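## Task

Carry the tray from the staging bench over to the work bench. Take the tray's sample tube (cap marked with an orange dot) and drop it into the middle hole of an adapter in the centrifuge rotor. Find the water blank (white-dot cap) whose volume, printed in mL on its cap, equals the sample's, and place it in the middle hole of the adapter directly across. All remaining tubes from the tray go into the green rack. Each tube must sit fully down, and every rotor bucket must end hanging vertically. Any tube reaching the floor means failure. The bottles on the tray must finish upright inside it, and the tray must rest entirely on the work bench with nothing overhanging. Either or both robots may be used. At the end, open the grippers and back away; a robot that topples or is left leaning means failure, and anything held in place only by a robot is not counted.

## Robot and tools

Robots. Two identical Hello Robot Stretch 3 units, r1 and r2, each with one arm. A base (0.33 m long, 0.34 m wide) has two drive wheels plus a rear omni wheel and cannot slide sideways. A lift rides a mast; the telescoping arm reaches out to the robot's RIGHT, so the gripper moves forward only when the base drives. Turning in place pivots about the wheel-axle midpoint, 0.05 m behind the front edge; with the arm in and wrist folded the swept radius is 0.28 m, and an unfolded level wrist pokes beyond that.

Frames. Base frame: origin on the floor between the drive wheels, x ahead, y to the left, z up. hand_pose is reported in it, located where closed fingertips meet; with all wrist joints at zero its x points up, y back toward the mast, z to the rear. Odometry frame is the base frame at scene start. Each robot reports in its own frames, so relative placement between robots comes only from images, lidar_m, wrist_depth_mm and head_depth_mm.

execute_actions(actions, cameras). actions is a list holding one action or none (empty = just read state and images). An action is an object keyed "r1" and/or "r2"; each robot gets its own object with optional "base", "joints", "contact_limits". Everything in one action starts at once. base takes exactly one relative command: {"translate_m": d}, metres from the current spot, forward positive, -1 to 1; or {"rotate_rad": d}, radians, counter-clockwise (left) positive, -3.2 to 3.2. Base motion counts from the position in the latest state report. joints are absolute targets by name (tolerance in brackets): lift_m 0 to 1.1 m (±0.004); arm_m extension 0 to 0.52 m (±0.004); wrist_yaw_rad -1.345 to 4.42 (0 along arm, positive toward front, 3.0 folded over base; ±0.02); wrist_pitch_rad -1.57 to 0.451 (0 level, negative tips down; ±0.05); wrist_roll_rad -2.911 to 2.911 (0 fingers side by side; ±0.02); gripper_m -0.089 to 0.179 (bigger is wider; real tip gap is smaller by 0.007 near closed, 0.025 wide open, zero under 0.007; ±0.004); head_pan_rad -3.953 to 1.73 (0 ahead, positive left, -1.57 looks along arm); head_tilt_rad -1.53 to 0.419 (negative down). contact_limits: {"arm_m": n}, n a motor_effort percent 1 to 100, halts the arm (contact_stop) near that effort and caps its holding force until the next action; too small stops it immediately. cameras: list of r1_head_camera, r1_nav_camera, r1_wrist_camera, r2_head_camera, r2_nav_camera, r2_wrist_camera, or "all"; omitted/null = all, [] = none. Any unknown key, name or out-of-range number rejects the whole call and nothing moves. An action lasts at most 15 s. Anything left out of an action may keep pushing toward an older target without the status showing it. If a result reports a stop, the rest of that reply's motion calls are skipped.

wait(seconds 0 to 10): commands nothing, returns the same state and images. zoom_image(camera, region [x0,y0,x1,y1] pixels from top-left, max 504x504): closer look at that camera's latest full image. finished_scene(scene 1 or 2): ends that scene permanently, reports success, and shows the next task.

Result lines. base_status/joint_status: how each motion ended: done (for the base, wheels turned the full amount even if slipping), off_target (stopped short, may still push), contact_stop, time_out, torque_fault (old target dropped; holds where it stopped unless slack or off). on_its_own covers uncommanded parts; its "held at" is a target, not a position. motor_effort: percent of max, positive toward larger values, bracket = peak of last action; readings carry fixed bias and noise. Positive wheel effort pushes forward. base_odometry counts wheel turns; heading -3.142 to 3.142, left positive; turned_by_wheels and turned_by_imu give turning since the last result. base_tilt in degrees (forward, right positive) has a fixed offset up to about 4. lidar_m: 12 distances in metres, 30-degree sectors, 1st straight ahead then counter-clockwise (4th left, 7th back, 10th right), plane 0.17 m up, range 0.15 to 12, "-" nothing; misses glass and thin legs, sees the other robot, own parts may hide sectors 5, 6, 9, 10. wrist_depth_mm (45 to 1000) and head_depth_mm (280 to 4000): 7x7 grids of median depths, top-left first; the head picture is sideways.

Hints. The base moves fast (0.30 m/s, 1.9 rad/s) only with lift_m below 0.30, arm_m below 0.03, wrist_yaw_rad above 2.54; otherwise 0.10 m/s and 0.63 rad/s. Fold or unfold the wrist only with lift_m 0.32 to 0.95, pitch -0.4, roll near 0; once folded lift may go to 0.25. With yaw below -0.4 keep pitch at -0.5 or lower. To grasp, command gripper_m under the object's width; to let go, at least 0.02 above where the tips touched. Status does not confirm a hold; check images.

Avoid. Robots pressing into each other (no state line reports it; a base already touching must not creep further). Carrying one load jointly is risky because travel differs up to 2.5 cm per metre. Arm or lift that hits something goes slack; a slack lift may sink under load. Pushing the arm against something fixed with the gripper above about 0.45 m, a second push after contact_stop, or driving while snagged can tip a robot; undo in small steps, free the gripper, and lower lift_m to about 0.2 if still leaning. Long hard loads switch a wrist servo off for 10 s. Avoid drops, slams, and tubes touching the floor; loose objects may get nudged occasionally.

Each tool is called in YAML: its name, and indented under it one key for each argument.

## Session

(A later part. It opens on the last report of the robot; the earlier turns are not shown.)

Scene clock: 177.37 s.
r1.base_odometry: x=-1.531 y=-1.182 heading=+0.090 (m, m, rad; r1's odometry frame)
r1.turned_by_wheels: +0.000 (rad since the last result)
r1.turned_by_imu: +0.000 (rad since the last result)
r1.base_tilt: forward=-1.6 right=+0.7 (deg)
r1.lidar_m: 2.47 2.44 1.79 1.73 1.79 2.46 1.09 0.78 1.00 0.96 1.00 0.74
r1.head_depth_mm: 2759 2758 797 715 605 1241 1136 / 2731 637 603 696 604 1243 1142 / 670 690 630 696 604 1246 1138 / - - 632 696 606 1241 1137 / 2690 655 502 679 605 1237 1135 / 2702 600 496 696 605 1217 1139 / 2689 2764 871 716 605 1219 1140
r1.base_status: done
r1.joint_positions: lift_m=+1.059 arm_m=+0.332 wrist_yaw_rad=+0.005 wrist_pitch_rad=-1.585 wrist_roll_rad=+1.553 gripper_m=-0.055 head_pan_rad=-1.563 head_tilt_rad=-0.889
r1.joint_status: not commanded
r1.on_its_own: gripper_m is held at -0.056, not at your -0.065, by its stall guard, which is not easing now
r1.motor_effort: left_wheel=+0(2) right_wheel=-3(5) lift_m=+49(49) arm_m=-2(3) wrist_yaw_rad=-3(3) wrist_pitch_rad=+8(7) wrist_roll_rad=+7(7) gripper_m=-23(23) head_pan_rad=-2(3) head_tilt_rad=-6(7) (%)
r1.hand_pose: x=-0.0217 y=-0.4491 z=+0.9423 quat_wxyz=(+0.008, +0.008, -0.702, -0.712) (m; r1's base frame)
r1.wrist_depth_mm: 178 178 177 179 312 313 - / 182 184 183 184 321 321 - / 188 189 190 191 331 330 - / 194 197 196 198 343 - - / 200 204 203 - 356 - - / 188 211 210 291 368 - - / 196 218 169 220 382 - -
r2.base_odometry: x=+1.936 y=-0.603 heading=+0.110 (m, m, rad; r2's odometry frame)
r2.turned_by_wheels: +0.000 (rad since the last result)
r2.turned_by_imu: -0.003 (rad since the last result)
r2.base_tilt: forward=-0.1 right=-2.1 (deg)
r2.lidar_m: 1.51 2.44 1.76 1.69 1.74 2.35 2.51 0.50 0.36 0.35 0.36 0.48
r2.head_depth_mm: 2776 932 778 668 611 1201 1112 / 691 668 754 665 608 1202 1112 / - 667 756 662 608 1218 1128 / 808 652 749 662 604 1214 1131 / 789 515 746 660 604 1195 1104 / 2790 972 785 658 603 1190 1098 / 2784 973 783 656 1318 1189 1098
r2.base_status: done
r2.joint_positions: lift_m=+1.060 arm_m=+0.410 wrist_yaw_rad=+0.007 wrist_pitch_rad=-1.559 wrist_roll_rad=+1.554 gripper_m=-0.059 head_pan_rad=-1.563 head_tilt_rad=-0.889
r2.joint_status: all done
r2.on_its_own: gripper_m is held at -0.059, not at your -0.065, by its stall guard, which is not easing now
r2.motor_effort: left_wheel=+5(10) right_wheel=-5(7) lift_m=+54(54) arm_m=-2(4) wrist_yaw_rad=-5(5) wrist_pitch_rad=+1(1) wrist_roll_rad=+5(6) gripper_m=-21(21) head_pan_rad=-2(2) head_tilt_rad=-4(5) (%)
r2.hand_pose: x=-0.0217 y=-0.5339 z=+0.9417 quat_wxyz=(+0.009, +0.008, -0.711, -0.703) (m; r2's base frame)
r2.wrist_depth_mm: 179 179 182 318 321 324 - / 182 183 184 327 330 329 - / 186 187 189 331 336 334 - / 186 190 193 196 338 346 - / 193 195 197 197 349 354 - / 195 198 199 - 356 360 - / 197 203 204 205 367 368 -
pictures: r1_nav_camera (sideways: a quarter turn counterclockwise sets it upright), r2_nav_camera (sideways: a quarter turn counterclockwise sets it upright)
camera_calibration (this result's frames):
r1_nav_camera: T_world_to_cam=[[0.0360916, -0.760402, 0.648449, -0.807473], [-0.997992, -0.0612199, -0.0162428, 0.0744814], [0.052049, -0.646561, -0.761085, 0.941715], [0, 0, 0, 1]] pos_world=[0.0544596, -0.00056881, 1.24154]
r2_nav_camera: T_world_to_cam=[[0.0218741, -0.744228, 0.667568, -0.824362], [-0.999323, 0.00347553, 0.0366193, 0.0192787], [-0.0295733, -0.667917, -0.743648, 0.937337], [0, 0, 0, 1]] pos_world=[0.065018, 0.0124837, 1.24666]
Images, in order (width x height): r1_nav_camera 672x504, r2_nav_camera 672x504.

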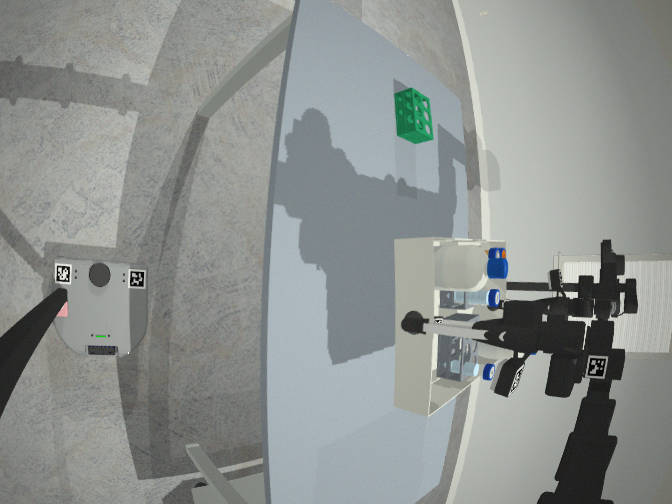

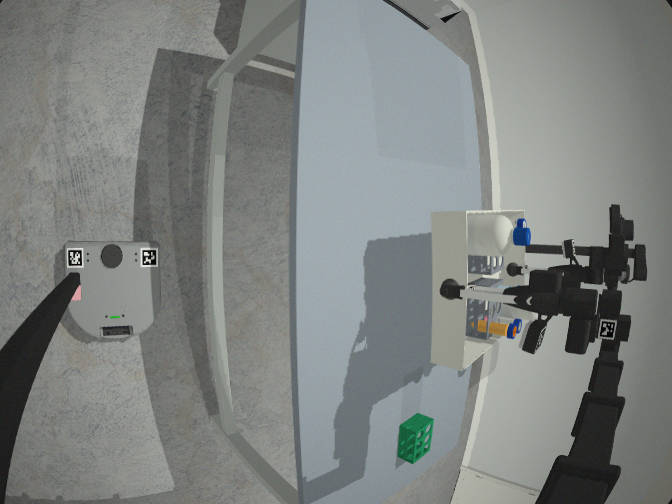

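execute_actions:
  actions:
    - {"r1":{"joints":{"arm_m":0.268,"lift_m":0.94}},"r2":{"joints":{"arm_m":0.47,"lift_m":0.94}}}
  cameras: []

execute_actions:
  actions:
    - {"r1":{"joints":{"lift_m":0.922}},"r2":{"joints":{"lift_m":0.922}}}
  cameras: []

execute_actions:
  actions:
    - {"r1":{"joints":{"gripper_m":0.06}},"r2":{"joints":{"gripper_m":0.06}}}
  cameras: []

execute_actions:
  actions:
    - {"r1":{"joints":{"lift_m":1.1}},"r2":{"joints":{"lift_m":1.1}}}
  cameras: []

execute_actions:
  actions:
    - {"r1":{"joints":{"arm_m":0.0,"wrist_roll_rad":0,"head_pan_rad":-2.4,"head_tilt_rad":-0.6}},"r2":{"joints":{"arm_m":0.3,"wrist_roll_rad":0,"head_tilt_rad":-0.7}}}

Scene clock: 188.20 s.
r1.base_odometry: x=-1.531 y=-1.182 heading=+0.090 (m, m, rad; r1's odometry frame)
r1.turned_by_wheels: +0.000 (rad since the last result)
r1.turned_by_imu: -0.001 (rad since the last result)
r1.base_tilt: forward=-1.7 right=+0.7 (deg)
r1.lidar_m: 2.47 2.45 1.79 1.73 1.80 2.47 1.09 0.78 1.00 0.97 1.00 0.74
r1.head_depth_mm: 2702 - - 696 605 1243 1141 / 2663 - 872 662 594 1244 1141 / 2619 - - 680 592 1244 1138 / 653 - - 662 588 1242 1139 / 622 2656 809 532 578 1247 1142 / 2704 2785 794 598 581 1224 1142 / 2700 2737 874 716 604 1219 1145
r1.base_status: not commanded
r1.joint_positions: lift_m=+0.940 arm_m=+0.268 wrist_yaw_rad=+0.006 wrist_pitch_rad=-1.579 wrist_roll_rad=+1.552 gripper_m=-0.052 head_pan_rad=-1.563 head_tilt_rad=-0.889
r1.joint_status: all done
r1.on_its_own: gripper_m is held at -0.053, not at your -0.065, by its stall guard, which is not easing now
r1.motor_effort: left_wheel=-1(0) right_wheel=-2(2) lift_m=+37(43) arm_m=-3(2) wrist_yaw_rad=-4(3) wrist_pitch_rad=+4(7) wrist_roll_rad=+8(8) gripper_m=-21(21) head_pan_rad=-3(3) head_tilt_rad=-8(8) (%)
r1.hand_pose: x=-0.0217 y=-0.3868 z=+0.8226 quat_wxyz=(+0.009, +0.008, -0.704, -0.710) (m; r1's base frame)
r1.wrist_depth_mm: 178 179 178 199 199 201 888 / 184 185 184 185 205 205 928 / 188 192 191 192 213 212 970 / 197 198 197 197 220 - 968 / 201 206 205 126 226 - - / 190 212 210 213 235 - - / 197 219 169 228 247 - -
r2.base_odometry: x=+1.936 y=-0.603 heading=+0.110 (m, m, rad; r2's odometry frame)
r2.turned_by_wheels: +0.000 (rad since the last result)
r2.turned_by_imu: +0.000 (rad since the last result)
r2.base_tilt: forward=+0.1 right=-2.1 (deg)
r2.lidar_m: 1.51 2.45 1.77 1.69 1.75 2.35 2.51 0.51 0.36 0.35 0.36 0.48
r2.head_depth_mm: - 945 800 667 611 1205 1108 / 2803 899 734 665 607 1202 1119 / - 802 735 664 606 1216 1129 / 1346 809 727 663 605 1214 1128 / 2797 761 705 659 602 1191 1101 / 2804 977 785 657 602 1193 1095 / 2803 969 782 656 1318 1187 1095
r2.base_status: not commanded
r2.joint_positions: lift_m=+0.940 arm_m=+0.469 wrist_yaw_rad=+0.007 wrist_pitch_rad=-1.559 wrist_roll_rad=+1.553 gripper_m=-0.059 head_pan_rad=-1.563 head_tilt_rad=-0.889
r2.joint_status: all done
r2.on_its_own: gripper_m is held at -0.059, not at your -0.065, by its stall guard, which is not easing now
r2.motor_effort: left_wheel=+5(5) right_wheel=-5(6) lift_m=+39(45) arm_m=+4(5) wrist_yaw_rad=-6(6) wrist_pitch_rad=+1(1) wrist_roll_rad=+6(6) gripper_m=-20(21) head_pan_rad=-2(2) head_tilt_rad=-5(4) (%)
r2.hand_pose: x=-0.0217 y=-0.5931 z=+0.8222 quat_wxyz=(+0.009, +0.009, -0.711, -0.703) (m; r2's base frame)
r2.wrist_depth_mm: 179 181 182 205 209 210 211 / 182 183 186 210 212 212 214 / 184 188 188 213 217 217 219 / 186 191 192 217 221 222 223 / 195 194 196 197 223 228 229 / 194 199 201 - 229 231 234 / 195 202 202 208 234 236 238
pictures: none
No camera images: the call's "cameras" was empty. Leave "cameras" out to get every camera's image.

Scene clock: 189.10 s.
r1.base_odometry: x=-1.531 y=-1.182 heading=+0.090 (m, m, rad; r1's odometry frame)
r1.turned_by_wheels: +0.000 (rad since the last result)
r1.turned_by_imu: +0.000 (rad since the last result)
r1.base_tilt: forward=-1.7 right=+0.8 (deg)
r1.lidar_m: 2.47 2.45 1.79 1.73 1.80 2.46 1.09 0.78 1.00 0.97 1.00 0.74
r1.head_depth_mm: 2735 - - 696 604 1241 1141 / 2702 - 844 669 594 1244 1142 / 2672 - - 688 591 1243 1143 / 632 700 - 689 580 1244 1140 / 621 1040 837 539 580 1243 1141 / 2707 2760 810 651 592 1223 1144 / 2678 2735 873 715 604 1221 1141
r1.base_status: not commanded
r1.joint_positions: lift_m=+0.922 arm_m=+0.268 wrist_yaw_rad=+0.006 wrist_pitch_rad=-1.578 wrist_roll_rad=+1.552 gripper_m=-0.052 head_pan_rad=-1.563 head_tilt_rad=-0.889
r1.joint_status: all done
r1.on_its_own: gripper_m is held at -0.053, not at your -0.065, by its stall guard, which is not easing now
r1.motor_effort: left_wheel=-1(0) right_wheel=-2(3) lift_m=+37(37) arm_m=-3(3) wrist_yaw_rad=-4(4) wrist_pitch_rad=+4(4) wrist_roll_rad=+8(7) gripper_m=-21(20) head_pan_rad=-3(2) head_tilt_rad=-6(8) (%)
r1.hand_pose: x=-0.0217 y=-0.3869 z=+0.8046 quat_wxyz=(+0.009, +0.008, -0.704, -0.710) (m; r1's base frame)
r1.wrist_depth_mm: 179 179 178 181 184 183 883 / 184 185 183 185 188 188 922 / 188 191 190 191 195 195 939 / 196 199 196 197 201 203 979 / 201 206 203 126 209 999 976 / 188 212 210 213 215 - - / 197 221 169 219 225 - -
r2.base_odometry: x=+1.936 y=-0.603 heading=+0.111 (m, m, rad; r2's odometry frame)
r2.turned_by_wheels: +0.000 (rad since the last result)
r2.turned_by_imu: +0.000 (rad since the last result)
r2.base_tilt: forward=-0.1 right=-1.9 (deg)
r2.lidar_m: 1.51 2.44 1.77 1.69 1.74 2.35 2.51 0.50 0.36 0.35 0.36 0.48
r2.head_depth_mm: - - 778 667 610 1207 1113 / - 961 754 666 608 1202 1119 / - 840 745 663 607 1220 1128 / 1335 870 732 663 604 1218 1124 / 2793 903 706 660 603 1195 1100 / 2825 974 785 658 601 1189 1101 / 2785 972 783 655 1318 1189 1095
r2.base_status: not commanded
r2.joint_positions: lift_m=+0.922 arm_m=+0.469 wrist_yaw_rad=+0.007 wrist_pitch_rad=-1.559 wrist_roll_rad=+1.553 gripper_m=-0.059 head_pan_rad=-1.563 head_tilt_rad=-0.889
r2.joint_status: all done
r2.on_its_own: gripper_m is held at -0.059, not at your -0.065, by its stall guard, which is not easing now
r2.motor_effort: left_wheel=+6(5) right_wheel=-6(5) lift_m=+40(40) arm_m=+5(4) wrist_yaw_rad=-6(6) wrist_pitch_rad=+0(1) wrist_roll_rad=+6(5) gripper_m=-20(21) head_pan_rad=-2(3) head_tilt_rad=-3(3) (%)
r2.hand_pose: x=-0.0217 y=-0.5931 z=+0.8041 quat_wxyz=(+0.009, +0.009, -0.711, -0.703) (m; r2's base frame)
r2.wrist_depth_mm: 180 180 182 188 190 191 193 / 182 184 184 192 195 195 197 / 184 188 188 195 199 199 201 / 185 192 192 198 202 203 205 / 195 195 196 197 207 207 209 / 195 201 199 - 209 211 213 / 198 203 203 208 214 217 219
pictures: none
No camera images: the call's "cameras" was empty. Leave "cameras" out to get every camera's image.

Scene clock: 190.77 s.
r1.base_odometry: x=-1.531 y=-1.182 heading=+0.090 (m, m, rad; r1's odometry frame)
r1.turned_by_wheels: +0.000 (rad since the last result)
r1.turned_by_imu: +0.000 (rad since the last result)
r1.base_tilt: forward=-1.7 right=+0.6 (deg)
r1.lidar_m: 2.48 2.44 1.80 1.73 1.80 2.45 1.09 0.78 1.00 0.96 1.00 0.74
r1.head_depth_mm: 2769 - - 696 604 1243 1139 / 2720 - 846 678 595 1243 1138 / 2706 - - 692 591 1245 1141 / 632 698 - 694 579 1239 1144 / 621 1038 838 539 579 1247 1142 / 2712 2775 814 652 592 1218 1143 / 2670 2758 876 716 606 1221 1134
r1.base_status: not commanded
r1.joint_positions: lift_m=+0.922 arm_m=+0.268 wrist_yaw_rad=+0.003 wrist_pitch_rad=-1.568 wrist_roll_rad=+1.566 gripper_m=+0.060 head_pan_rad=-1.563 head_tilt_rad=-0.889
r1.joint_status: all done
r1.motor_effort: left_wheel=-2(2) right_wheel=+0(2) lift_m=+37(37) arm_m=-3(3) wrist_yaw_rad=-2(4) wrist_pitch_rad=-1(5) wrist_roll_rad=+2(8) gripper_m=+0(78) head_pan_rad=-3(2) head_tilt_rad=-7(6) (%)
r1.hand_pose: x=-0.0216 y=-0.3895 z=+0.8043 quat_wxyz=(+0.003, +0.002, -0.708, -0.706) (m; r1's base frame)
r1.wrist_depth_mm: 184 186 184 183 182 183 862 / 189 191 189 188 188 186 897 / 194 196 196 195 195 194 904 / 199 204 203 201 201 203 961 / 209 211 209 208 206 975 988 / 189 217 215 214 219 - - / 200 225 182 193 223 - -
r2.base_odometry: x=+1.936 y=-0.603 heading=+0.110 (m, m, rad; r2's odometry frame)
r2.turned_by_wheels: +0.000 (rad since the last result)
r2.turned_by_imu: +0.000 (rad since the last result)
r2.base_tilt: forward=-0.1 right=-2.0 (deg)
r2.lidar_m: 1.51 2.46 1.77 1.69 1.75 2.35 2.50 0.50 0.36 0.35 0.36 0.48
r2.head_depth_mm: - - 777 667 610 1206 1110 / - 961 755 667 609 1200 1110 / - 842 746 664 607 1221 1126 / 1334 836 731 662 605 1215 1132 / 2808 917 706 660 603 1198 1100 / 2800 975 785 658 602 1195 1095 / 2831 972 783 657 1320 1191 1097
r2.base_status: not commanded
r2.joint_positions: lift_m=+0.922 arm_m=+0.470 wrist_yaw_rad=+0.002 wrist_pitch_rad=-1.559 wrist_roll_rad=+1.565 gripper_m=+0.060 head_pan_rad=-1.563 head_tilt_rad=-0.889
r2.joint_status: all done
r2.motor_effort: left_wheel=+1(5) right_wheel=-1(5) lift_m=+40(39) arm_m=+4(5) wrist_yaw_rad=-1(5) wrist_pitch_rad=+0(1) wrist_roll_rad=+1(6) gripper_m=+1(80) head_pan_rad=-3(2) head_tilt_rad=-4(3) (%)
r2.hand_pose: x=-0.0216 y=-0.5932 z=+0.8041 quat_wxyz=(+0.003, +0.002, -0.711, -0.703) (m; r2's base frame)
r2.wrist_depth_mm: 184 184 186 188 191 193 194 / 187 189 189 194 193 195 198 / 189 192 194 196 199 200 202 / 193 196 197 199 203 202 205 / 198 201 200 203 206 208 209 / 199 202 - 209 - 213 213 / 201 208 210 210 216 218 218
pictures: none
No camera images: the call's "cameras" was empty. Leave "cameras" out to get every camera's image.

Scene clock: 193.20 s.
r1.base_odometry: x=-1.531 y=-1.182 heading=+0.090 (m, m, rad; r1's odometry frame)
r1.turned_by_wheels: +0.000 (rad since the last result)
r1.turned_by_imu: +0.000 (rad since the last result)
r1.base_tilt: forward=-1.7 right=+0.6 (deg)
r1.lidar_m: 2.47 2.44 1.79 1.73 1.79 2.46 1.09 0.78 1.00 0.97 1.00 0.74
r1.head_depth_mm: 2717 2778 873 714 605 1243 1139 / 2637 2637 869 678 595 1246 1142 / 2665 2657 779 693 591 1239 1139 / - 1039 836 690 585 1237 1139 / 2655 2753 833 544 579 1246 1142 / 2686 2740 811 653 592 1217 1132 / 2694 2765 872 715 605 1222 1144
r1.base_status: not commanded
r1.joint_positions: lift_m=+1.099 arm_m=+0.268 wrist_yaw_rad=+0.003 wrist_pitch_rad=-1.568 wrist_roll_rad=+1.566 gripper_m=+0.060 head_pan_rad=-1.563 head_tilt_rad=-0.889
r1.joint_status: all done
r1.motor_effort: left_wheel=-2(2) right_wheel=+1(0) lift_m=+40(41) arm_m=-3(3) wrist_yaw_rad=-2(2) wrist_pitch_rad=-2(2) wrist_roll_rad=+1(2) gripper_m=-1(1) head_pan_rad=-2(3) head_tilt_rad=-7(8) (%)
r1.hand_pose: x=-0.0216 y=-0.3897 z=+0.9814 quat_wxyz=(+0.003, +0.002, -0.708, -0.706) (m; r1's base frame)
r1.wrist_depth_mm: 330 286 349 350 348 - - / 345 331 358 358 358 - - / 382 322 371 371 366 - - / 392 351 384 385 386 - - / 404 336 364 350 - - - / 401 344 265 271 414 - - / 441 440 436 426 - - -
r2.base_odometry: x=+1.936 y=-0.603 heading=+0.110 (m, m, rad; r2's odometry frame)
r2.turned_by_wheels: +0.000 (rad since the last result)
r2.turned_by_imu: +0.000 (rad since the last result)
r2.base_tilt: forward=+0.0 right=-2.0 (deg)
r2.lidar_m: 1.51 2.45 1.76 1.69 1.74 2.35 2.51 0.50 0.36 0.35 0.36 0.48
r2.head_depth_mm: 2759 999 799 669 611 1202 1111 / 2790 933 753 665 609 1200 1112 / 2668 840 744 664 607 1214 1130 / 2709 932 732 662 604 1215 1124 / 2789 919 706 661 602 1200 1104 / 2787 975 788 657 602 1193 1099 / 2812 974 784 655 1327 1185 1095
r2.base_status: not commanded
r2.joint_positions: lift_m=+1.097 arm_m=+0.470 wrist_yaw_rad=+0.002 wrist_pitch_rad=-1.559 wrist_roll_rad=+1.565 gripper_m=+0.060 head_pan_rad=-1.563 head_tilt_rad=-0.889
r2.joint_status: all done
joint sent to its limit — the command would take r2.lift_m past its upper limit, so that joint was sent only as far as its limit.
r2.motor_effort: left_wheel=+1(1) right_wheel=-1(1) lift_m=+45(47) arm_m=+4(4) wrist_yaw_rad=-2(2) wrist_pitch_rad=+0(0) wrist_roll_rad=+2(2) gripper_m=+1(1) head_pan_rad=-2(3) head_tilt_rad=-5(5) (%)
r2.hand_pose: x=-0.0216 y=-0.5932 z=+0.9791 quat_wxyz=(+0.003, +0.002, -0.711, -0.703) (m; r2's base frame)
r2.wrist_depth_mm: 346 349 352 354 357 361 - / 239 301 355 360 365 364 - / 348 334 365 367 370 372 - / 263 333 373 375 377 387 - / 372 344 378 380 385 391 - / 387 325 - 347 - 396 - / 382 326 282 262 401 413 -
pictures: none
No camera images: the call's "cameras" was empty. Leave "cameras" out to get every camera's image.

Scene clock: 196.40 s.
r1.base_odometry: x=-1.531 y=-1.182 heading=+0.090 (m, m, rad; r1's odometry frame)
r1.turned_by_wheels: +0.000 (rad since the last result)
r1.turned_by_imu: +0.000 (rad since the last result)
r1.base_tilt: forward=-1.7 right=+0.5 (deg)
r1.lidar_m: 2.48 2.44 1.80 1.73 1.80 2.46 1.09 0.79 1.00 0.97 1.01 0.74
r1.head_depth_mm: - - 1344 1143 1145 1330 1276 / - - 1412 1215 843 1140 1248 / - - 1344 1043 788 1455 1276 / - - 1381 1047 789 652 1286 / - - 3824 - 739 635 571 / - - 3750 - - 635 531 / - - - - - 574 534
r1.base_status: not commanded
r1.joint_positions: lift_m=+1.099 arm_m=+0.002 wrist_yaw_rad=+0.003 wrist_pitch_rad=-1.567 wrist_roll_rad=+0.002 gripper_m=+0.060 head_pan_rad=-2.393 head_tilt_rad=-0.606
r1.joint_status: all done
joint sent to its limit — the command would take r1.arm_m past its lower limit, so that joint was sent only as far as its limit.
r1.motor_effort: left_wheel=-2(2) right_wheel=+1(1) lift_m=+40(40) arm_m=-4(5) wrist_yaw_rad=-2(2) wrist_pitch_rad=-2(2) wrist_roll_rad=-1(2) gripper_m=+0(0) head_pan_rad=-3(36) head_tilt_rad=+4(31) (%)
r1.hand_pose: x=-0.0217 y=-0.1238 z=+0.9814 quat_wxyz=(+0.501, +0.499, -0.500, -0.499) (m; r1's base frame)
r1.wrist_depth_mm: 750 373 357 352 351 350 346 / - - - - - - 994 / - - - - - - - / - - - - - - - / - - - - - - - / - - - - - - - / - - - - - - -
r2.base_odometry: x=+1.936 y=-0.603 heading=+0.110 (m, m, rad; r2's odometry frame)
r2.turned_by_wheels: +0.000 (rad since the last result)
r2.turned_by_imu: +0.000 (rad since the last result)
r2.base_tilt: forward=+0.0 right=-1.9 (deg)
r2.lidar_m: 1.51 2.45 1.77 1.69 1.74 2.35 2.50 0.50 0.36 0.35 0.36 0.48
r2.head_depth_mm: 2720 3028 1075 816 657 578 1165 / 2705 3004 1066 757 652 589 1160 / - - 868 750 651 588 1154 / 2628 2836 988 733 649 584 1153 / 2671 2998 978 724 644 583 1149 / 2637 3017 1040 797 644 581 1088 / 2690 3011 1038 794 641 579 1082
r2.base_status: not commanded
r2.joint_positions: lift_m=+1.097 arm_m=+0.300 wrist_yaw_rad=+0.001 wrist_pitch_rad=-1.559 wrist_roll_rad=+0.004 gripper_m=+0.060 head_pan_rad=-1.563 head_tilt_rad=-0.704
r2.joint_status: all done
r2.motor_effort: left_wheel=+1(1) right_wheel=-1(1) lift_m=+46(46) arm_m=-4(3) wrist_yaw_rad=-1(2) wrist_pitch_rad=+0(0) wrist_roll_rad=-1(1) gripper_m=+1(1) head_pan_rad=-2(2) head_tilt_rad=+2(13) (%)
r2.hand_pose: x=-0.0217 y=-0.4244 z=+0.9791 quat_wxyz=(+0.502, +0.496, -0.503, -0.498) (m; r2's base frame)
r2.wrist_depth_mm: 348 350 305 350 347 361 363 / 354 359 362 359 364 364 367 / 363 367 365 369 377 374 380 / 368 368 377 379 378 381 382 / 379 383 383 390 387 391 393 / 390 388 - 390 - - - / - - - - - - -
pictures: r1_head_camera (sideways: a quarter turn clockwise sets it upright), r1_nav_camera (sideways: a quarter turn counterclockwise sets it upright), r1_wrist_camera, r2_head_camera (sideways: a quarter turn clockwise sets it upright), r2_nav_camera (sideways: a quarter turn counterclockwise sets it upright), r2_wrist_camera
camera_calibration (this result's frames):
r1_head_camera: T_world_to_cam=[[0.414474, 0.324769, -0.850139, 1.12535], [0.639155, -0.76887, 0.0178893, -0.0284842], [-0.647836, -0.550785, -0.526254, 0.648312], [0, 0, 0, 1]] pos_world=[-0.0282214, -0.0302975, 1.29839]
r1_nav_camera: T_world_to_cam=[[-0.381792, -0.396159, 0.83504, -1.04812], [-0.720689, 0.693258, -0.000613999, 0.0524461], [-0.578655, -0.602039, -0.550189, 0.671241], [0, 0, 0, 1]] pos_world=[0.0260503, -0.0474682, 1.24456]
r1_wrist_camera: T_world_to_cam=[[-0.998967, -0.0430357, -0.0146002, -0.0162141], [-0.0450702, 0.97938, 0.196935, -0.0478126], [0.00582397, 0.197389, -0.980308, 1.15052], [0, 0, 0, 1]] pos_world=[-0.0250529, -0.180971, 1.13704]
r2_head_camera: T_world_to_cam=[[-0.0471575, 0.642742, -0.76463, 1.01259], [0.998622, 0.0479675, -0.0212676, 0.0281333], [0.0230078, -0.76458, -0.644118, 0.793653], [0, 0, 0, 1]] pos_world=[0.0013965, -0.0453729, 1.28606]
r2_nav_camera: T_world_to_cam=[[0.0208516, -0.609264, 0.792693, -0.98743], [-0.999373, 0.0100043, 0.0339776, 0.0227098], [-0.0286317, -0.792904, -0.608673, 0.761772], [0, 0, 0, 1]] pos_world=[0.0650959, 0.0021791, 1.24563]
r2_wrist_camera: T_world_to_cam=[[-0.999631, 0.0113537, 0.0246731, -0.0402387], [0.0141862, 0.992931, 0.117841, 0.346327], [-0.0231607, 0.118148, -0.992726, 1.18066], [0, 0, 0, 1]] pos_world=[-0.0177919, -0.482915, 1.13226]
Images, in order (width x height): r1_head_camera 896x504, r1_nav_camera 672x504, r1_wrist_camera 644x364, r2_head_camera 896x504, r2_nav_camera 672x504, r2_wrist_camera 644x364.

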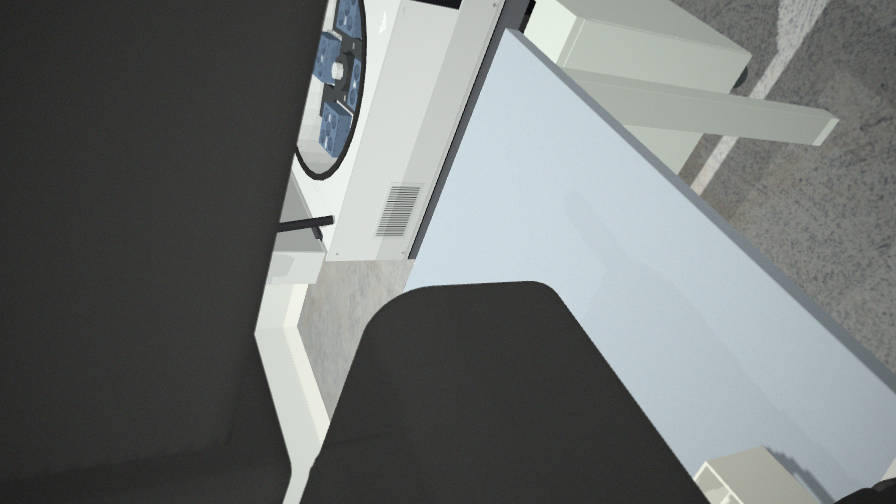

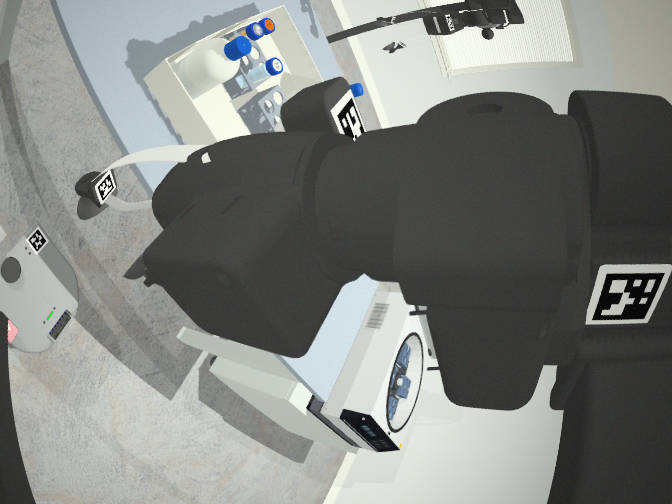

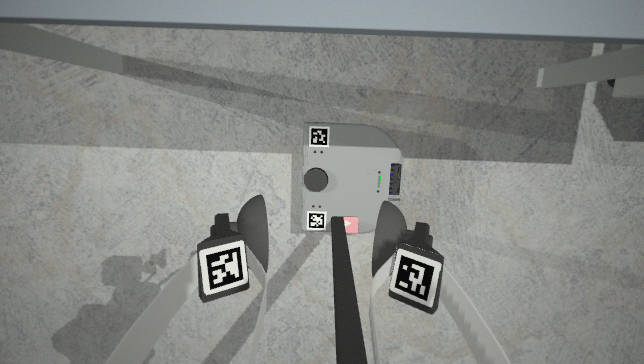

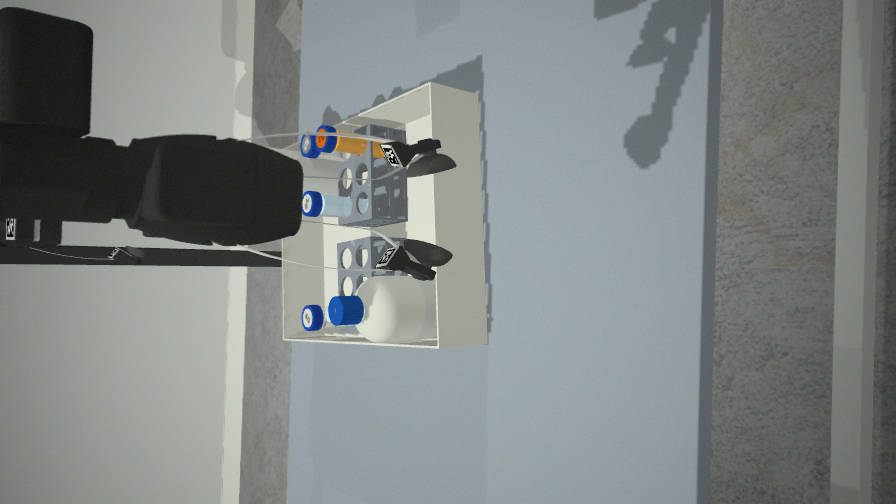

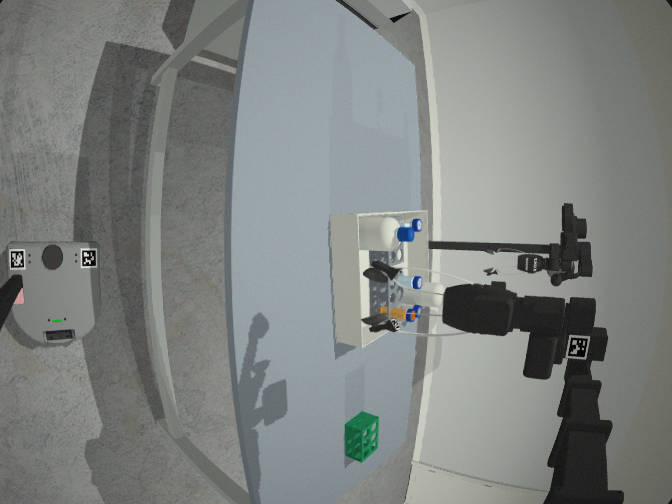

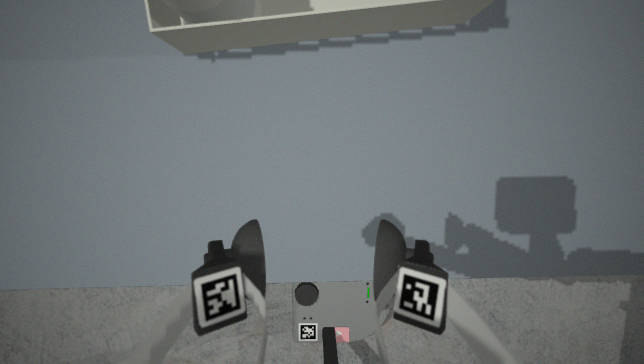

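zoom_image:
  camera: "r2_head_camera"
  region: [280,100,440,240]

execute_actions:
  actions:
    - {"r1":{"base":{"translate_m":0.1},"joints":{"arm_m":0.36,"head_pan_rad":-1.57,"head_tilt_rad":-0.8}},"r2":{"joints":{"arm_m":0.02}}}
  cameras: ["r1_head_camera","r1_wrist_camera","r2_head_camera"]

Region (280, 100, 440, 240) of r2_head_camera's 896x504 image, scaled by 3.150, with more detail than that image has; it fills the top 441 rows of this view, and the rest is white.

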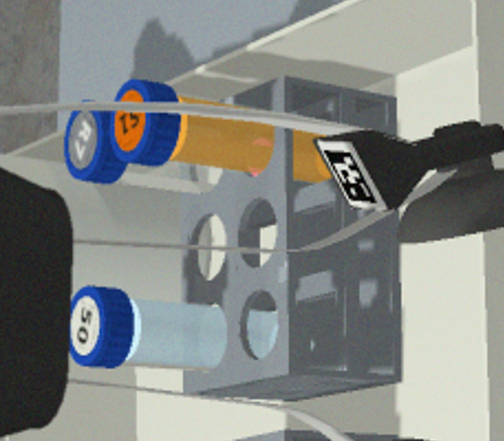

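Scene clock: 203.33 s.
r1.base_odometry: x=-1.431 y=-1.173 heading=+0.090 (m, m, rad; r1's odometry frame)
r1.turned_by_wheels: +0.000 (rad since the last result)
r1.turned_by_imu: -0.001 (rad since the last result)
r1.base_tilt: forward=-1.9 right=+0.6 (deg)
r1.lidar_m: 2.37 2.44 1.79 1.72 1.79 2.46 1.09 0.88 1.00 0.97 1.00 0.65
r1.head_depth_mm: 2682 2983 1019 716 611 564 1173 / 2728 2974 797 728 604 565 1172 / 2687 2992 1071 718 588 553 1177 / - - 1024 686 553 553 1175 / 2635 2971 1049 777 654 553 1170 / 2622 2945 1030 799 655 554 1175 / 2616 2950 1031 802 656 554 1184
r1.base_status: done
r1.joint_positions: lift_m=+1.099 arm_m=+0.360 wrist_yaw_rad=+0.001 wrist_pitch_rad=-1.567 wrist_roll_rad=+0.002 gripper_m=+0.060 head_pan_rad=-1.577 head_tilt_rad=-0.790
r1.joint_status: all done
r1.motor_effort: left_wheel=-3(5) right_wheel=+2(3) lift_m=+41(41) arm_m=+5(5) wrist_yaw_rad=-1(2) wrist_pitch_rad=-2(2) wrist_roll_rad=+0(0) gripper_m=-1(1) head_pan_rad=+3(33) head_tilt_rad=-5(28) (%)
r1.hand_pose: x=-0.0217 y=-0.4813 z=+0.9814 quat_wxyz=(+0.501, +0.499, -0.501, -0.500) (m; r1's base frame)
r1.wrist_depth_mm: 353 356 352 347 345 339 308 / 368 365 359 300 302 300 288 / 379 375 373 341 318 365 330 / 388 385 388 379 380 380 360 / 400 399 399 262 388 384 385 / 417 413 415 250 412 404 405 / - - - - - - -
r2.base_odometry: x=+1.936 y=-0.603 heading=+0.110 (m, m, rad; r2's odometry frame)
r2.turned_by_wheels: +0.000 (rad since the last result)
r2.turned_by_imu: +0.000 (rad since the last result)
r2.base_tilt: forward=-0.1 right=-2.0 (deg)
r2.lidar_m: 1.51 2.45 1.77 1.69 1.75 2.35 2.51 0.51 0.36 0.35 0.36 0.48
r2.head_depth_mm: - - - - - - 1105 / - - - - - - - / 2663 - - - - - 1095 / 2631 3006 996 730 - 1252 1089 / 2646 2990 980 725 646 583 1084 / 2664 3002 1048 797 644 580 1088 / 2661 3024 1036 793 642 580 1082
r2.base_status: not commanded
r2.joint_positions: lift_m=+1.097 arm_m=+0.020 wrist_yaw_rad=+0.001 wrist_pitch_rad=-1.559 wrist_roll_rad=+0.003 gripper_m=+0.060 head_pan_rad=-1.563 head_tilt_rad=-0.704
r2.joint_status: all done
r2.motor_effort: left_wheel=+1(1) right_wheel=-1(1) lift_m=+46(45) arm_m=-5(4) wrist_yaw_rad=-1(2) wrist_pitch_rad=+0(0) wrist_roll_rad=+0(0) gripper_m=+1(1) head_pan_rad=-2(2) head_tilt_rad=+2(2) (%)
r2.hand_pose: x=-0.0217 y=-0.1444 z=+0.9791 quat_wxyz=(+0.503, +0.497, -0.503, -0.498) (m; r2's base frame)
r2.wrist_depth_mm: 352 351 350 355 363 363 360 / - - - - - - - / - - - - - - - / - - - - - - - / - - - - - - - / - - - - - - - / - - - - - - -
pictures: r1_head_camera (sideways: a quarter turn clockwise sets it upright), r1_wrist_camera, r2_head_camera (sideways: a quarter turn clockwise sets it upright)
camera_calibration (this result's frames):
r1_head_camera: T_world_to_cam=[[0.0483459, 0.671267, -0.739637, 0.983529], [0.997946, -0.0636244, 0.0074869, -0.0171271], [-0.0420333, -0.73848, -0.672964, 0.835473], [0, 0, 0, 1]] pos_world=[0.00465998, -0.0443203, 1.28983]
r1_wrist_camera: T_world_to_cam=[[-0.999022, -0.0417369, -0.0146002, -0.0309473], [-0.0437968, 0.979438, 0.196934, 0.302419], [0.00608059, 0.197381, -0.980308, 1.22109], [0, 0, 0, 1]] pos_world=[-0.025097, -0.538513, 1.13704]
r2_head_camera: T_world_to_cam=[[-0.0471569, 0.64265, -0.764707, 1.01269], [0.998622, 0.0479651, -0.0212724, 0.0281396], [0.0230085, -0.764657, -0.644027, 0.793534], [0, 0, 0, 1]] pos_world=[0.00139652, -0.0453748, 1.28607]
Images, in order (width x height): r1_head_camera 896x504, r1_wrist_camera 644x364, r2_head_camera 896x504.

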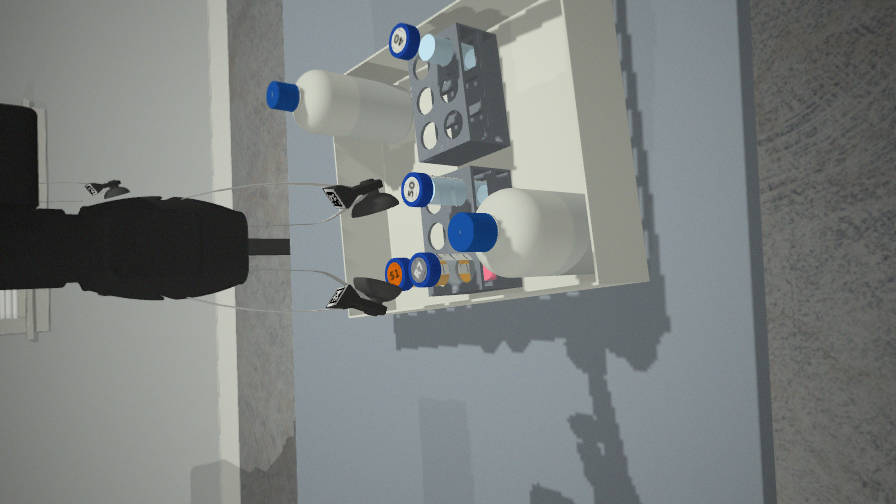

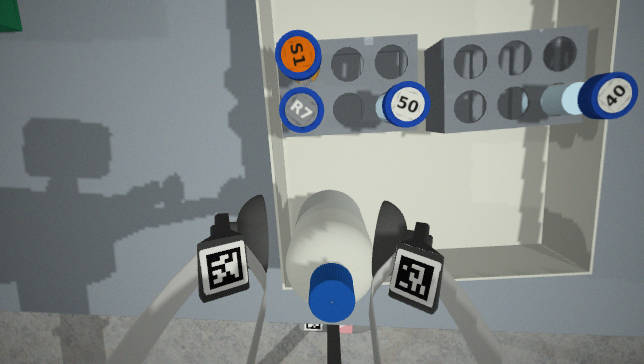

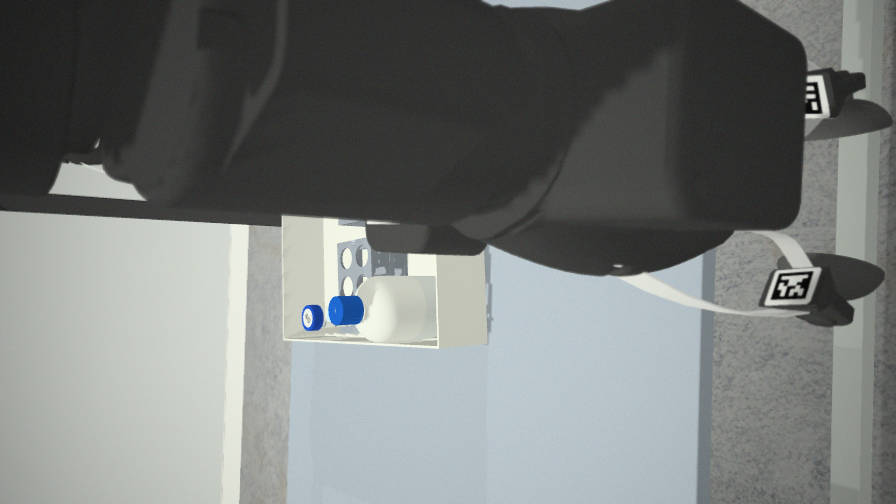

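execute_actions:
  actions:
    - {"r1":{"base":{"translate_m":0.018},"joints":{"arm_m":0.462,"gripper_m":0.065}}}
  cameras: []

execute_actions:
  actions:
    - {"r1":{"joints":{"lift_m":1.02}}}
  cameras: ["r1_head_camera","r1_wrist_camera","r2_nav_camera"]

Scene clock: 213.00 s.
r1.base_odometry: x=-1.413 y=-1.171 heading=+0.090 (m, m, rad; r1's odometry frame)
r1.turned_by_wheels: +0.000 (rad since the last result)
r1.turned_by_imu: -0.001 (rad since the last result)
r1.base_tilt: forward=-1.6 right=+0.7 (deg)
r1.lidar_m: 2.36 2.45 1.79 1.73 1.79 2.45 1.10 0.89 1.00 0.96 1.00 0.63
r1.head_depth_mm: 2712 3020 1016 725 609 565 1172 / 2678 2976 817 724 605 565 1176 / 2673 2979 1023 682 569 552 1172 / - 2991 1025 681 569 553 1177 / 2621 2970 986 799 654 554 1172 / 2633 2972 1026 799 654 555 1174 / 2633 2938 1029 802 654 555 1177
r1.base_status: done
r1.joint_positions: lift_m=+1.099 arm_m=+0.462 wrist_yaw_rad=+0.001 wrist_pitch_rad=-1.567 wrist_roll_rad=+0.002 gripper_m=+0.065 head_pan_rad=-1.577 head_tilt_rad=-0.790
r1.joint_status: all done
r1.motor_effort: left_wheel=-3(3) right_wheel=+2(5) lift_m=+41(41) arm_m=+5(5) wrist_yaw_rad=-1(1) wrist_pitch_rad=-2(2) wrist_roll_rad=+0(1) gripper_m=+1(32) head_pan_rad=+3(3) head_tilt_rad=-6(6) (%)
r1.hand_pose: x=-0.0217 y=-0.5833 z=+0.9814 quat_wxyz=(+0.501, +0.499, -0.501, -0.500) (m; r1's base frame)
r1.wrist_depth_mm: 355 354 353 348 349 315 221 / 364 364 364 359 358 359 322 / 375 375 374 371 366 361 326 / 389 387 390 319 323 322 329 / 406 400 397 364 332 388 317 / 416 421 413 390 405 405 376 / 428 424 425 306 390 380 408
r2.base_odometry: x=+1.936 y=-0.603 heading=+0.110 (m, m, rad; r2's odometry frame)
r2.turned_by_wheels: +0.000 (rad since the last result)
r2.turned_by_imu: +0.000 (rad since the last result)
r2.base_tilt: forward=+0.0 right=-2.1 (deg)
r2.lidar_m: 1.52 2.45 1.77 1.69 1.75 2.36 2.51 0.51 0.36 0.35 0.36 0.48
r2.head_depth_mm: - - - - - - 1101 / - - - - - - - / 2637 - - - - - 1094 / 2655 2987 994 729 - 1252 1091 / 2657 3043 981 722 646 583 1091 / 2653 3003 1040 798 644 582 1086 / 2652 3008 1036 791 640 579 1084
r2.base_status: not commanded
r2.joint_positions: lift_m=+1.097 arm_m=+0.020 wrist_yaw_rad=+0.001 wrist_pitch_rad=-1.559 wrist_roll_rad=+0.003 gripper_m=+0.060 head_pan_rad=-1.563 head_tilt_rad=-0.704
r2.joint_status: not commanded
r2.motor_effort: left_wheel=+1(1) right_wheel=-1(1) lift_m=+46(46) arm_m=-4(4) wrist_yaw_rad=-2(1) wrist_pitch_rad=+0(0) wrist_roll_rad=+0(0) gripper_m=+1(1) head_pan_rad=-3(2) head_tilt_rad=+1(1) (%)
r2.hand_pose: x=-0.0217 y=-0.1444 z=+0.9791 quat_wxyz=(+0.503, +0.497, -0.503, -0.498) (m; r2's base frame)
r2.wrist_depth_mm: 348 348 349 355 359 361 362 / - - - - - - - / - - - - - - - / - - - - - - - / - - - - - - - / - - - - - - - / - - - - - - -
pictures: none
No camera images: the call's "cameras" was empty. Leave "cameras" out to get every camera's image.

Scene clock: 214.57 s.
r1.base_odometry: x=-1.413 y=-1.171 heading=+0.090 (m, m, rad; r1's odometry frame)
r1.turned_by_wheels: +0.000 (rad since the last result)
r1.turned_by_imu: +0.000 (rad since the last result)
r1.base_tilt: forward=-1.6 right=+0.6 (deg)
r1.lidar_m: 2.36 2.44 1.79 1.72 1.80 2.46 1.10 0.89 1.00 0.96 1.00 0.64
r1.head_depth_mm: - 3063 1021 724 608 564 1171 / - 2991 819 724 604 565 1178 / - 3021 1021 681 571 553 1178 / - - 982 682 568 553 1173 / 2635 2965 1025 799 653 553 1178 / 2627 2974 1027 800 654 554 1172 / 2609 2919 1030 802 656 555 1173
r1.base_status: not commanded
r1.joint_positions: lift_m=+1.020 arm_m=+0.462 wrist_yaw_rad=+0.001 wrist_pitch_rad=-1.567 wrist_roll_rad=+0.002 gripper_m=+0.065 head_pan_rad=-1.577 head_tilt_rad=-0.790
r1.joint_status: all done
r1.motor_effort: left_wheel=-3(2) right_wheel=+0(2) lift_m=+28(34) arm_m=+4(4) wrist_yaw_rad=-1(1) wrist_pitch_rad=-2(2) wrist_roll_rad=-1(1) gripper_m=-1(0) head_pan_rad=+3(3) head_tilt_rad=-6(6) (%)
r1.hand_pose: x=-0.0217 y=-0.5833 z=+0.9026 quat_wxyz=(+0.501, +0.499, -0.501, -0.500) (m; r1's base frame)
r1.wrist_depth_mm: 282 279 277 274 273 272 216 / 287 287 284 283 283 280 279 / 296 297 296 292 290 290 285 / 308 306 303 240 243 256 240 / 318 316 313 245 245 251 244 / 330 325 326 191 323 316 304 / 338 339 335 290 327 330 323
r2.base_odometry: x=+1.936 y=-0.603 heading=+0.110 (m, m, rad; r2's odometry frame)
r2.turned_by_wheels: +0.000 (rad since the last result)
r2.turned_by_imu: +0.000 (rad since the last result)
r2.base_tilt: forward=+0.0 right=-2.1 (deg)
r2.lidar_m: 1.51 2.44 1.76 1.69 1.74 2.35 2.50 0.51 0.36 0.35 0.36 0.48
r2.head_depth_mm: - - - - - - 1103 / - - - - - - - / 1905 - - - - - 1093 / 2643 2995 994 728 - 1258 1094 / 2657 2984 985 725 647 583 1091 / 2671 3041 1042 796 645 584 1090 / 2660 2997 1036 791 641 579 1084
r2.base_status: not commanded
r2.joint_positions: lift_m=+1.097 arm_m=+0.020 wrist_yaw_rad=+0.001 wrist_pitch_rad=-1.559 wrist_roll_rad=+0.003 gripper_m=+0.060 head_pan_rad=-1.563 head_tilt_rad=-0.704
r2.joint_status: not commanded
r2.motor_effort: left_wheel=+1(1) right_wheel=-1(1) lift_m=+45(46) arm_m=-4(4) wrist_yaw_rad=-1(0) wrist_pitch_rad=+0(0) wrist_roll_rad=+0(1) gripper_m=+1(1) head_pan_rad=-3(2) head_tilt_rad=+2(1) (%)
r2.hand_pose: x=-0.0217 y=-0.1444 z=+0.9791 quat_wxyz=(+0.503, +0.497, -0.503, -0.498) (m; r2's base frame)
r2.wrist_depth_mm: 347 353 355 361 357 360 358 / - - - - - - - / - - - - - - - / - - - - - - - / - - - - - - - / - - - - - - - / - - - - - - -
pictures: r1_head_camera (sideways: a quarter turn clockwise sets it upright), r1_wrist_camera, r2_nav_camera (sideways: a quarter turn counterclockwise sets it upright)
camera_calibration (this result's frames):
r1_head_camera: T_world_to_cam=[[0.0483456, 0.671267, -0.739637, 0.983528], [0.997946, -0.063624, 0.00748688, -0.017127], [-0.042033, -0.73848, -0.672964, 0.835473], [0, 0, 0, 1]] pos_world=[0.00466, -0.0443203, 1.28983]
r1_wrist_camera: T_world_to_cam=[[-0.999022, -0.0417363, -0.0146002, -0.0363545], [-0.0437963, 0.979438, 0.196934, 0.417837], [0.0060807, 0.197381, -0.980308, 1.16398], [0, 0, 0, 1]] pos_world=[-0.025097, -0.640511, 1.05824]
r2_nav_camera: T_world_to_cam=[[0.020851, -0.609169, 0.792766, -0.987525], [-0.999373, 0.0100081, 0.0339755, 0.0227126], [-0.0286309, -0.792977, -0.608579, 0.761649], [0, 0, 0, 1]] pos_world=[0.0650959, 0.0021724, 1.24563]
Images, in order (width x height): r1_head_camera 896x504, r1_wrist_camera 644x364, r2_nav_camera 672x504.

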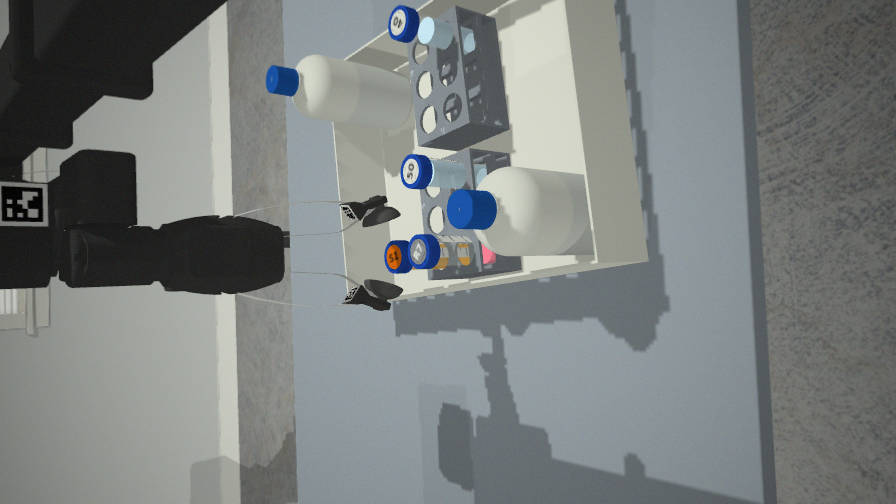

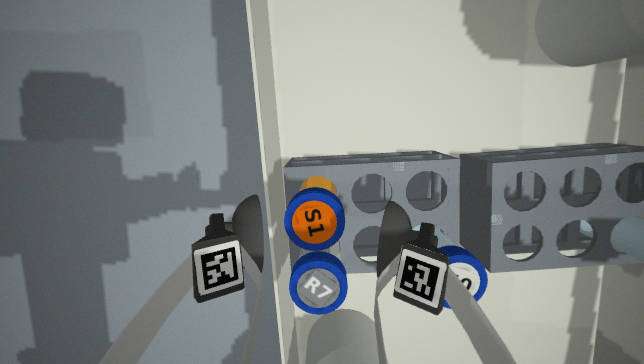

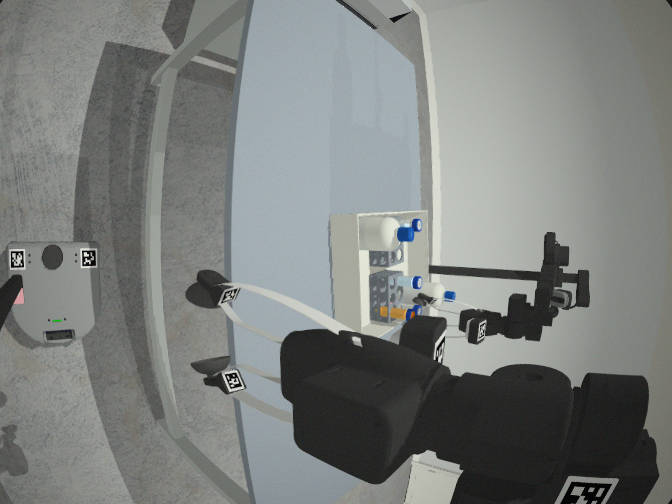

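execute_actions:
  actions:
    - {"r1":{"base":{"translate_m":0.004},"joints":{"lift_m":0.985}}}
  cameras: ["r1_wrist_camera"]

execute_actions:
  actions:
    - {"r1":{"joints":{"gripper_m":0.005}}}
  cameras: ["r1_wrist_camera","r1_head_camera"]

Scene clock: 219.80 s.
r1.base_odometry: x=-1.409 y=-1.171 heading=+0.090 (m, m, rad; r1's odometry frame)
r1.turned_by_wheels: +0.000 (rad since the last result)
r1.turned_by_imu: -0.001 (rad since the last result)
r1.base_tilt: forward=-1.7 right=+0.6 (deg)
r1.lidar_m: 2.35 2.45 1.79 1.73 1.79 2.46 1.10 0.90 1.00 0.96 1.00 0.63
r1.head_depth_mm: 2659 - 911 721 609 565 1177 / 2548 2985 852 730 649 565 1176 / - 3014 1023 672 562 553 1166 / - - 928 674 592 553 1178 / 2645 2973 1024 799 652 554 1178 / 2640 2968 1026 800 653 554 1176 / 2612 2953 1027 801 656 555 1175
r1.base_status: done
r1.joint_positions: lift_m=+0.985 arm_m=+0.462 wrist_yaw_rad=+0.001 wrist_pitch_rad=-1.567 wrist_roll_rad=+0.002 gripper_m=+0.065 head_pan_rad=-1.577 head_tilt_rad=-0.790
r1.joint_status: all done
r1.motor_effort: left_wheel=-2(0) right_wheel=+1(4) lift_m=+29(29) arm_m=+5(5) wrist_yaw_rad=-1(1) wrist_pitch_rad=-1(2) wrist_roll_rad=+0(1) gripper_m=+0(1) head_pan_rad=+3(3) head_tilt_rad=-6(6) (%)
r1.hand_pose: x=-0.0217 y=-0.5833 z=+0.8676 quat_wxyz=(+0.501, +0.499, -0.501, -0.500) (m; r1's base frame)
r1.wrist_depth_mm: 247 247 245 242 242 240 220 / 256 254 253 248 249 246 246 / 262 262 259 257 254 255 251 / 272 270 267 206 229 226 226 / 281 281 273 147 212 212 211 / 287 288 289 159 233 197 243 / 299 297 300 157 291 287 287
r2.base_odometry: x=+1.936 y=-0.603 heading=+0.110 (m, m, rad; r2's odometry frame)
r2.turned_by_wheels: +0.000 (rad since the last result)
r2.turned_by_imu: +0.000 (rad since the last result)
r2.base_tilt: forward=-0.1 right=-1.9 (deg)
r2.lidar_m: 1.51 2.44 1.77 1.69 1.75 2.35 2.50 0.51 0.36 0.35 0.36 0.48
r2.head_depth_mm: - - - - - - 1105 / - - - - - - - / 1284 - - - - - 1094 / 2646 2994 994 731 - 1251 1097 / 2651 3035 983 725 646 583 1089 / 2646 3020 1038 797 644 581 1085 / 2643 3004 1035 793 642 579 1087
r2.base_status: not commanded
r2.joint_positions: lift_m=+1.097 arm_m=+0.020 wrist_yaw_rad=+0.001 wrist_pitch_rad=-1.559 wrist_roll_rad=+0.003 gripper_m=+0.060 head_pan_rad=-1.563 head_tilt_rad=-0.704
r2.joint_status: not commanded
r2.motor_effort: left_wheel=+1(1) right_wheel=-1(0) lift_m=+45(45) arm_m=-4(4) wrist_yaw_rad=-1(1) wrist_pitch_rad=+0(0) wrist_roll_rad=-1(1) gripper_m=+1(1) head_pan_rad=-2(2) head_tilt_rad=+2(2) (%)
r2.hand_pose: x=-0.0217 y=-0.1444 z=+0.9791 quat_wxyz=(+0.503, +0.497, -0.503, -0.498) (m; r2's base frame)
r2.wrist_depth_mm: 352 350 353 355 361 356 366 / - - - - - - - / - - - - - - - / - - - - - - - / - - - - - - - / - - - - - - - / - - - - - - -
pictures: r1_wrist_camera
camera_calibration (this result's frames):
r1_wrist_camera: T_world_to_cam=[[-0.999022, -0.0417365, -0.0146002, -0.0368656], [-0.0437964, 0.979438, 0.196934, 0.424731], [0.00608067, 0.197381, -0.980308, 1.12967], [0, 0, 0, 1]] pos_world=[-0.025097, -0.640512, 1.02324]
Images, in order (width x height): r1_wrist_camera 644x364.

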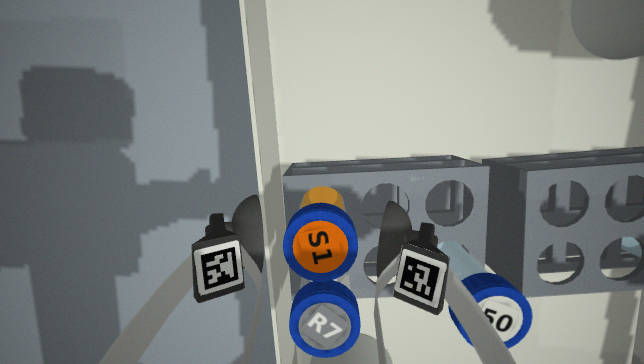

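Scene clock: 220.90 s.
r1.base_odometry: x=-1.409 y=-1.171 heading=+0.090 (m, m, rad; r1's odometry frame)
r1.turned_by_wheels: +0.000 (rad since the last result)
r1.turned_by_imu: +0.000 (rad since the last result)
r1.base_tilt: forward=-1.7 right=+0.7 (deg)
r1.lidar_m: 2.35 2.45 1.79 1.73 1.79 2.46 1.09 0.90 1.00 0.96 1.00 0.63
r1.head_depth_mm: 2659 - 908 722 608 565 1177 / 2548 3013 851 730 649 565 1170 / - 3016 1024 681 561 553 1177 / - - 986 669 593 553 1180 / 2645 2956 1027 798 653 554 1176 / 2650 2960 1029 800 655 554 1177 / 2622 2977 1029 800 655 555 1179
r1.base_status: not commanded
r1.joint_positions: lift_m=+0.985 arm_m=+0.462 wrist_yaw_rad=+0.001 wrist_pitch_rad=-1.567 wrist_roll_rad=+0.002 gripper_m=+0.006 head_pan_rad=-1.577 head_tilt_rad=-0.790
r1.joint_status: all done
r1.motor_effort: left_wheel=-2(2) right_wheel=+1(1) lift_m=+29(28) arm_m=+5(4) wrist_yaw_rad=-1(0) wrist_pitch_rad=-2(2) wrist_roll_rad=+0(0) gripper_m=-12(86) head_pan_rad=+3(3) head_tilt_rad=-6(6) (%)
r1.hand_pose: x=-0.0217 y=-0.5833 z=+0.8676 quat_wxyz=(+0.501, +0.499, -0.501, -0.500) (m; r1's base frame)
r1.wrist_depth_mm: 247 247 245 243 241 241 219 / 254 255 251 249 249 247 246 / 261 262 258 256 255 253 254 / 271 270 270 207 231 227 228 / 280 280 278 143 211 212 210 / 288 288 290 153 190 179 245 / 299 300 296 157 290 156 287
r2.base_odometry: x=+1.936 y=-0.603 heading=+0.110 (m, m, rad; r2's odometry frame)
r2.turned_by_wheels: +0.000 (rad since the last result)
r2.turned_by_imu: +0.000 (rad since the last result)
r2.base_tilt: forward=-0.2 right=-2.0 (deg)
r2.lidar_m: 1.51 2.45 1.77 1.69 1.74 2.35 2.51 0.51 0.36 0.35 0.36 0.48
r2.head_depth_mm: - - - - - - 1105 / - - - - - - - / 1290 - - - - - 1092 / 2635 2997 995 729 - 1257 1090 / 2634 3010 979 724 646 583 1090 / 2647 2981 1042 797 645 581 1087 / 2653 3008 1033 793 641 579 1081
r2.base_status: not commanded
r2.joint_positions: lift_m=+1.097 arm_m=+0.020 wrist_yaw_rad=+0.001 wrist_pitch_rad=-1.559 wrist_roll_rad=+0.003 gripper_m=+0.060 head_pan_rad=-1.563 head_tilt_rad=-0.704
r2.joint_status: not commanded
r2.motor_effort: left_wheel=+1(1) right_wheel=-1(1) lift_m=+45(46) arm_m=-4(4) wrist_yaw_rad=-1(1) wrist_pitch_rad=+0(1) wrist_roll_rad=+0(0) gripper_m=+1(0) head_pan_rad=-3(2) head_tilt_rad=+1(1) (%)
r2.hand_pose: x=-0.0217 y=-0.1444 z=+0.9791 quat_wxyz=(+0.503, +0.497, -0.503, -0.498) (m; r2's base frame)
r2.wrist_depth_mm: 350 347 355 358 353 359 365 / - - - - - - - / - - - - - - - / - - - - - - - / - - - - - - - / - - - - - - - / - - - - - - -
pictures: r1_head_camera (sideways: a quarter turn clockwise sets it upright), r1_wrist_camera
camera_calibration (this result's frames):
r1_head_camera: T_world_to_cam=[[0.0483458, 0.671267, -0.739637, 0.983528], [0.997946, -0.0636243, 0.00748688, -0.017127], [-0.0420332, -0.73848, -0.672964, 0.835473], [0, 0, 0, 1]] pos_world=[0.00465999, -0.0443203, 1.28983]
r1_wrist_camera: T_world_to_cam=[[-0.999022, -0.0417361, -0.0146002, -0.0368654], [-0.0437961, 0.979438, 0.196935, 0.424732], [0.00608075, 0.197381, -0.980308, 1.12967], [0, 0, 0, 1]] pos_world=[-0.025097, -0.640512, 1.02324]
Images, in order (width x height): r1_head_camera 896x504, r1_wrist_camera 644x364.

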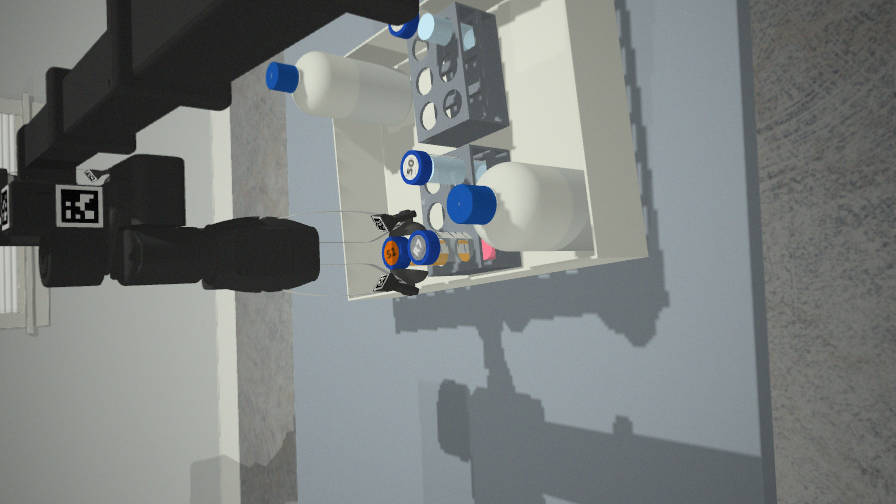

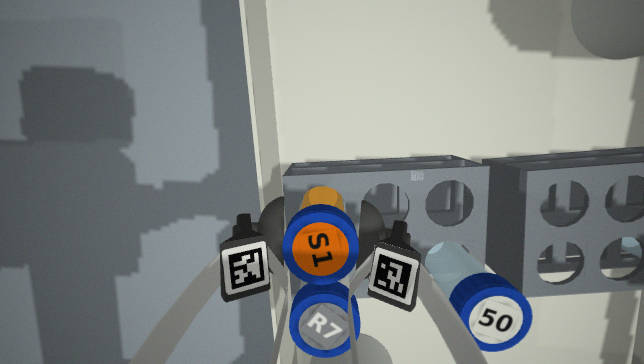

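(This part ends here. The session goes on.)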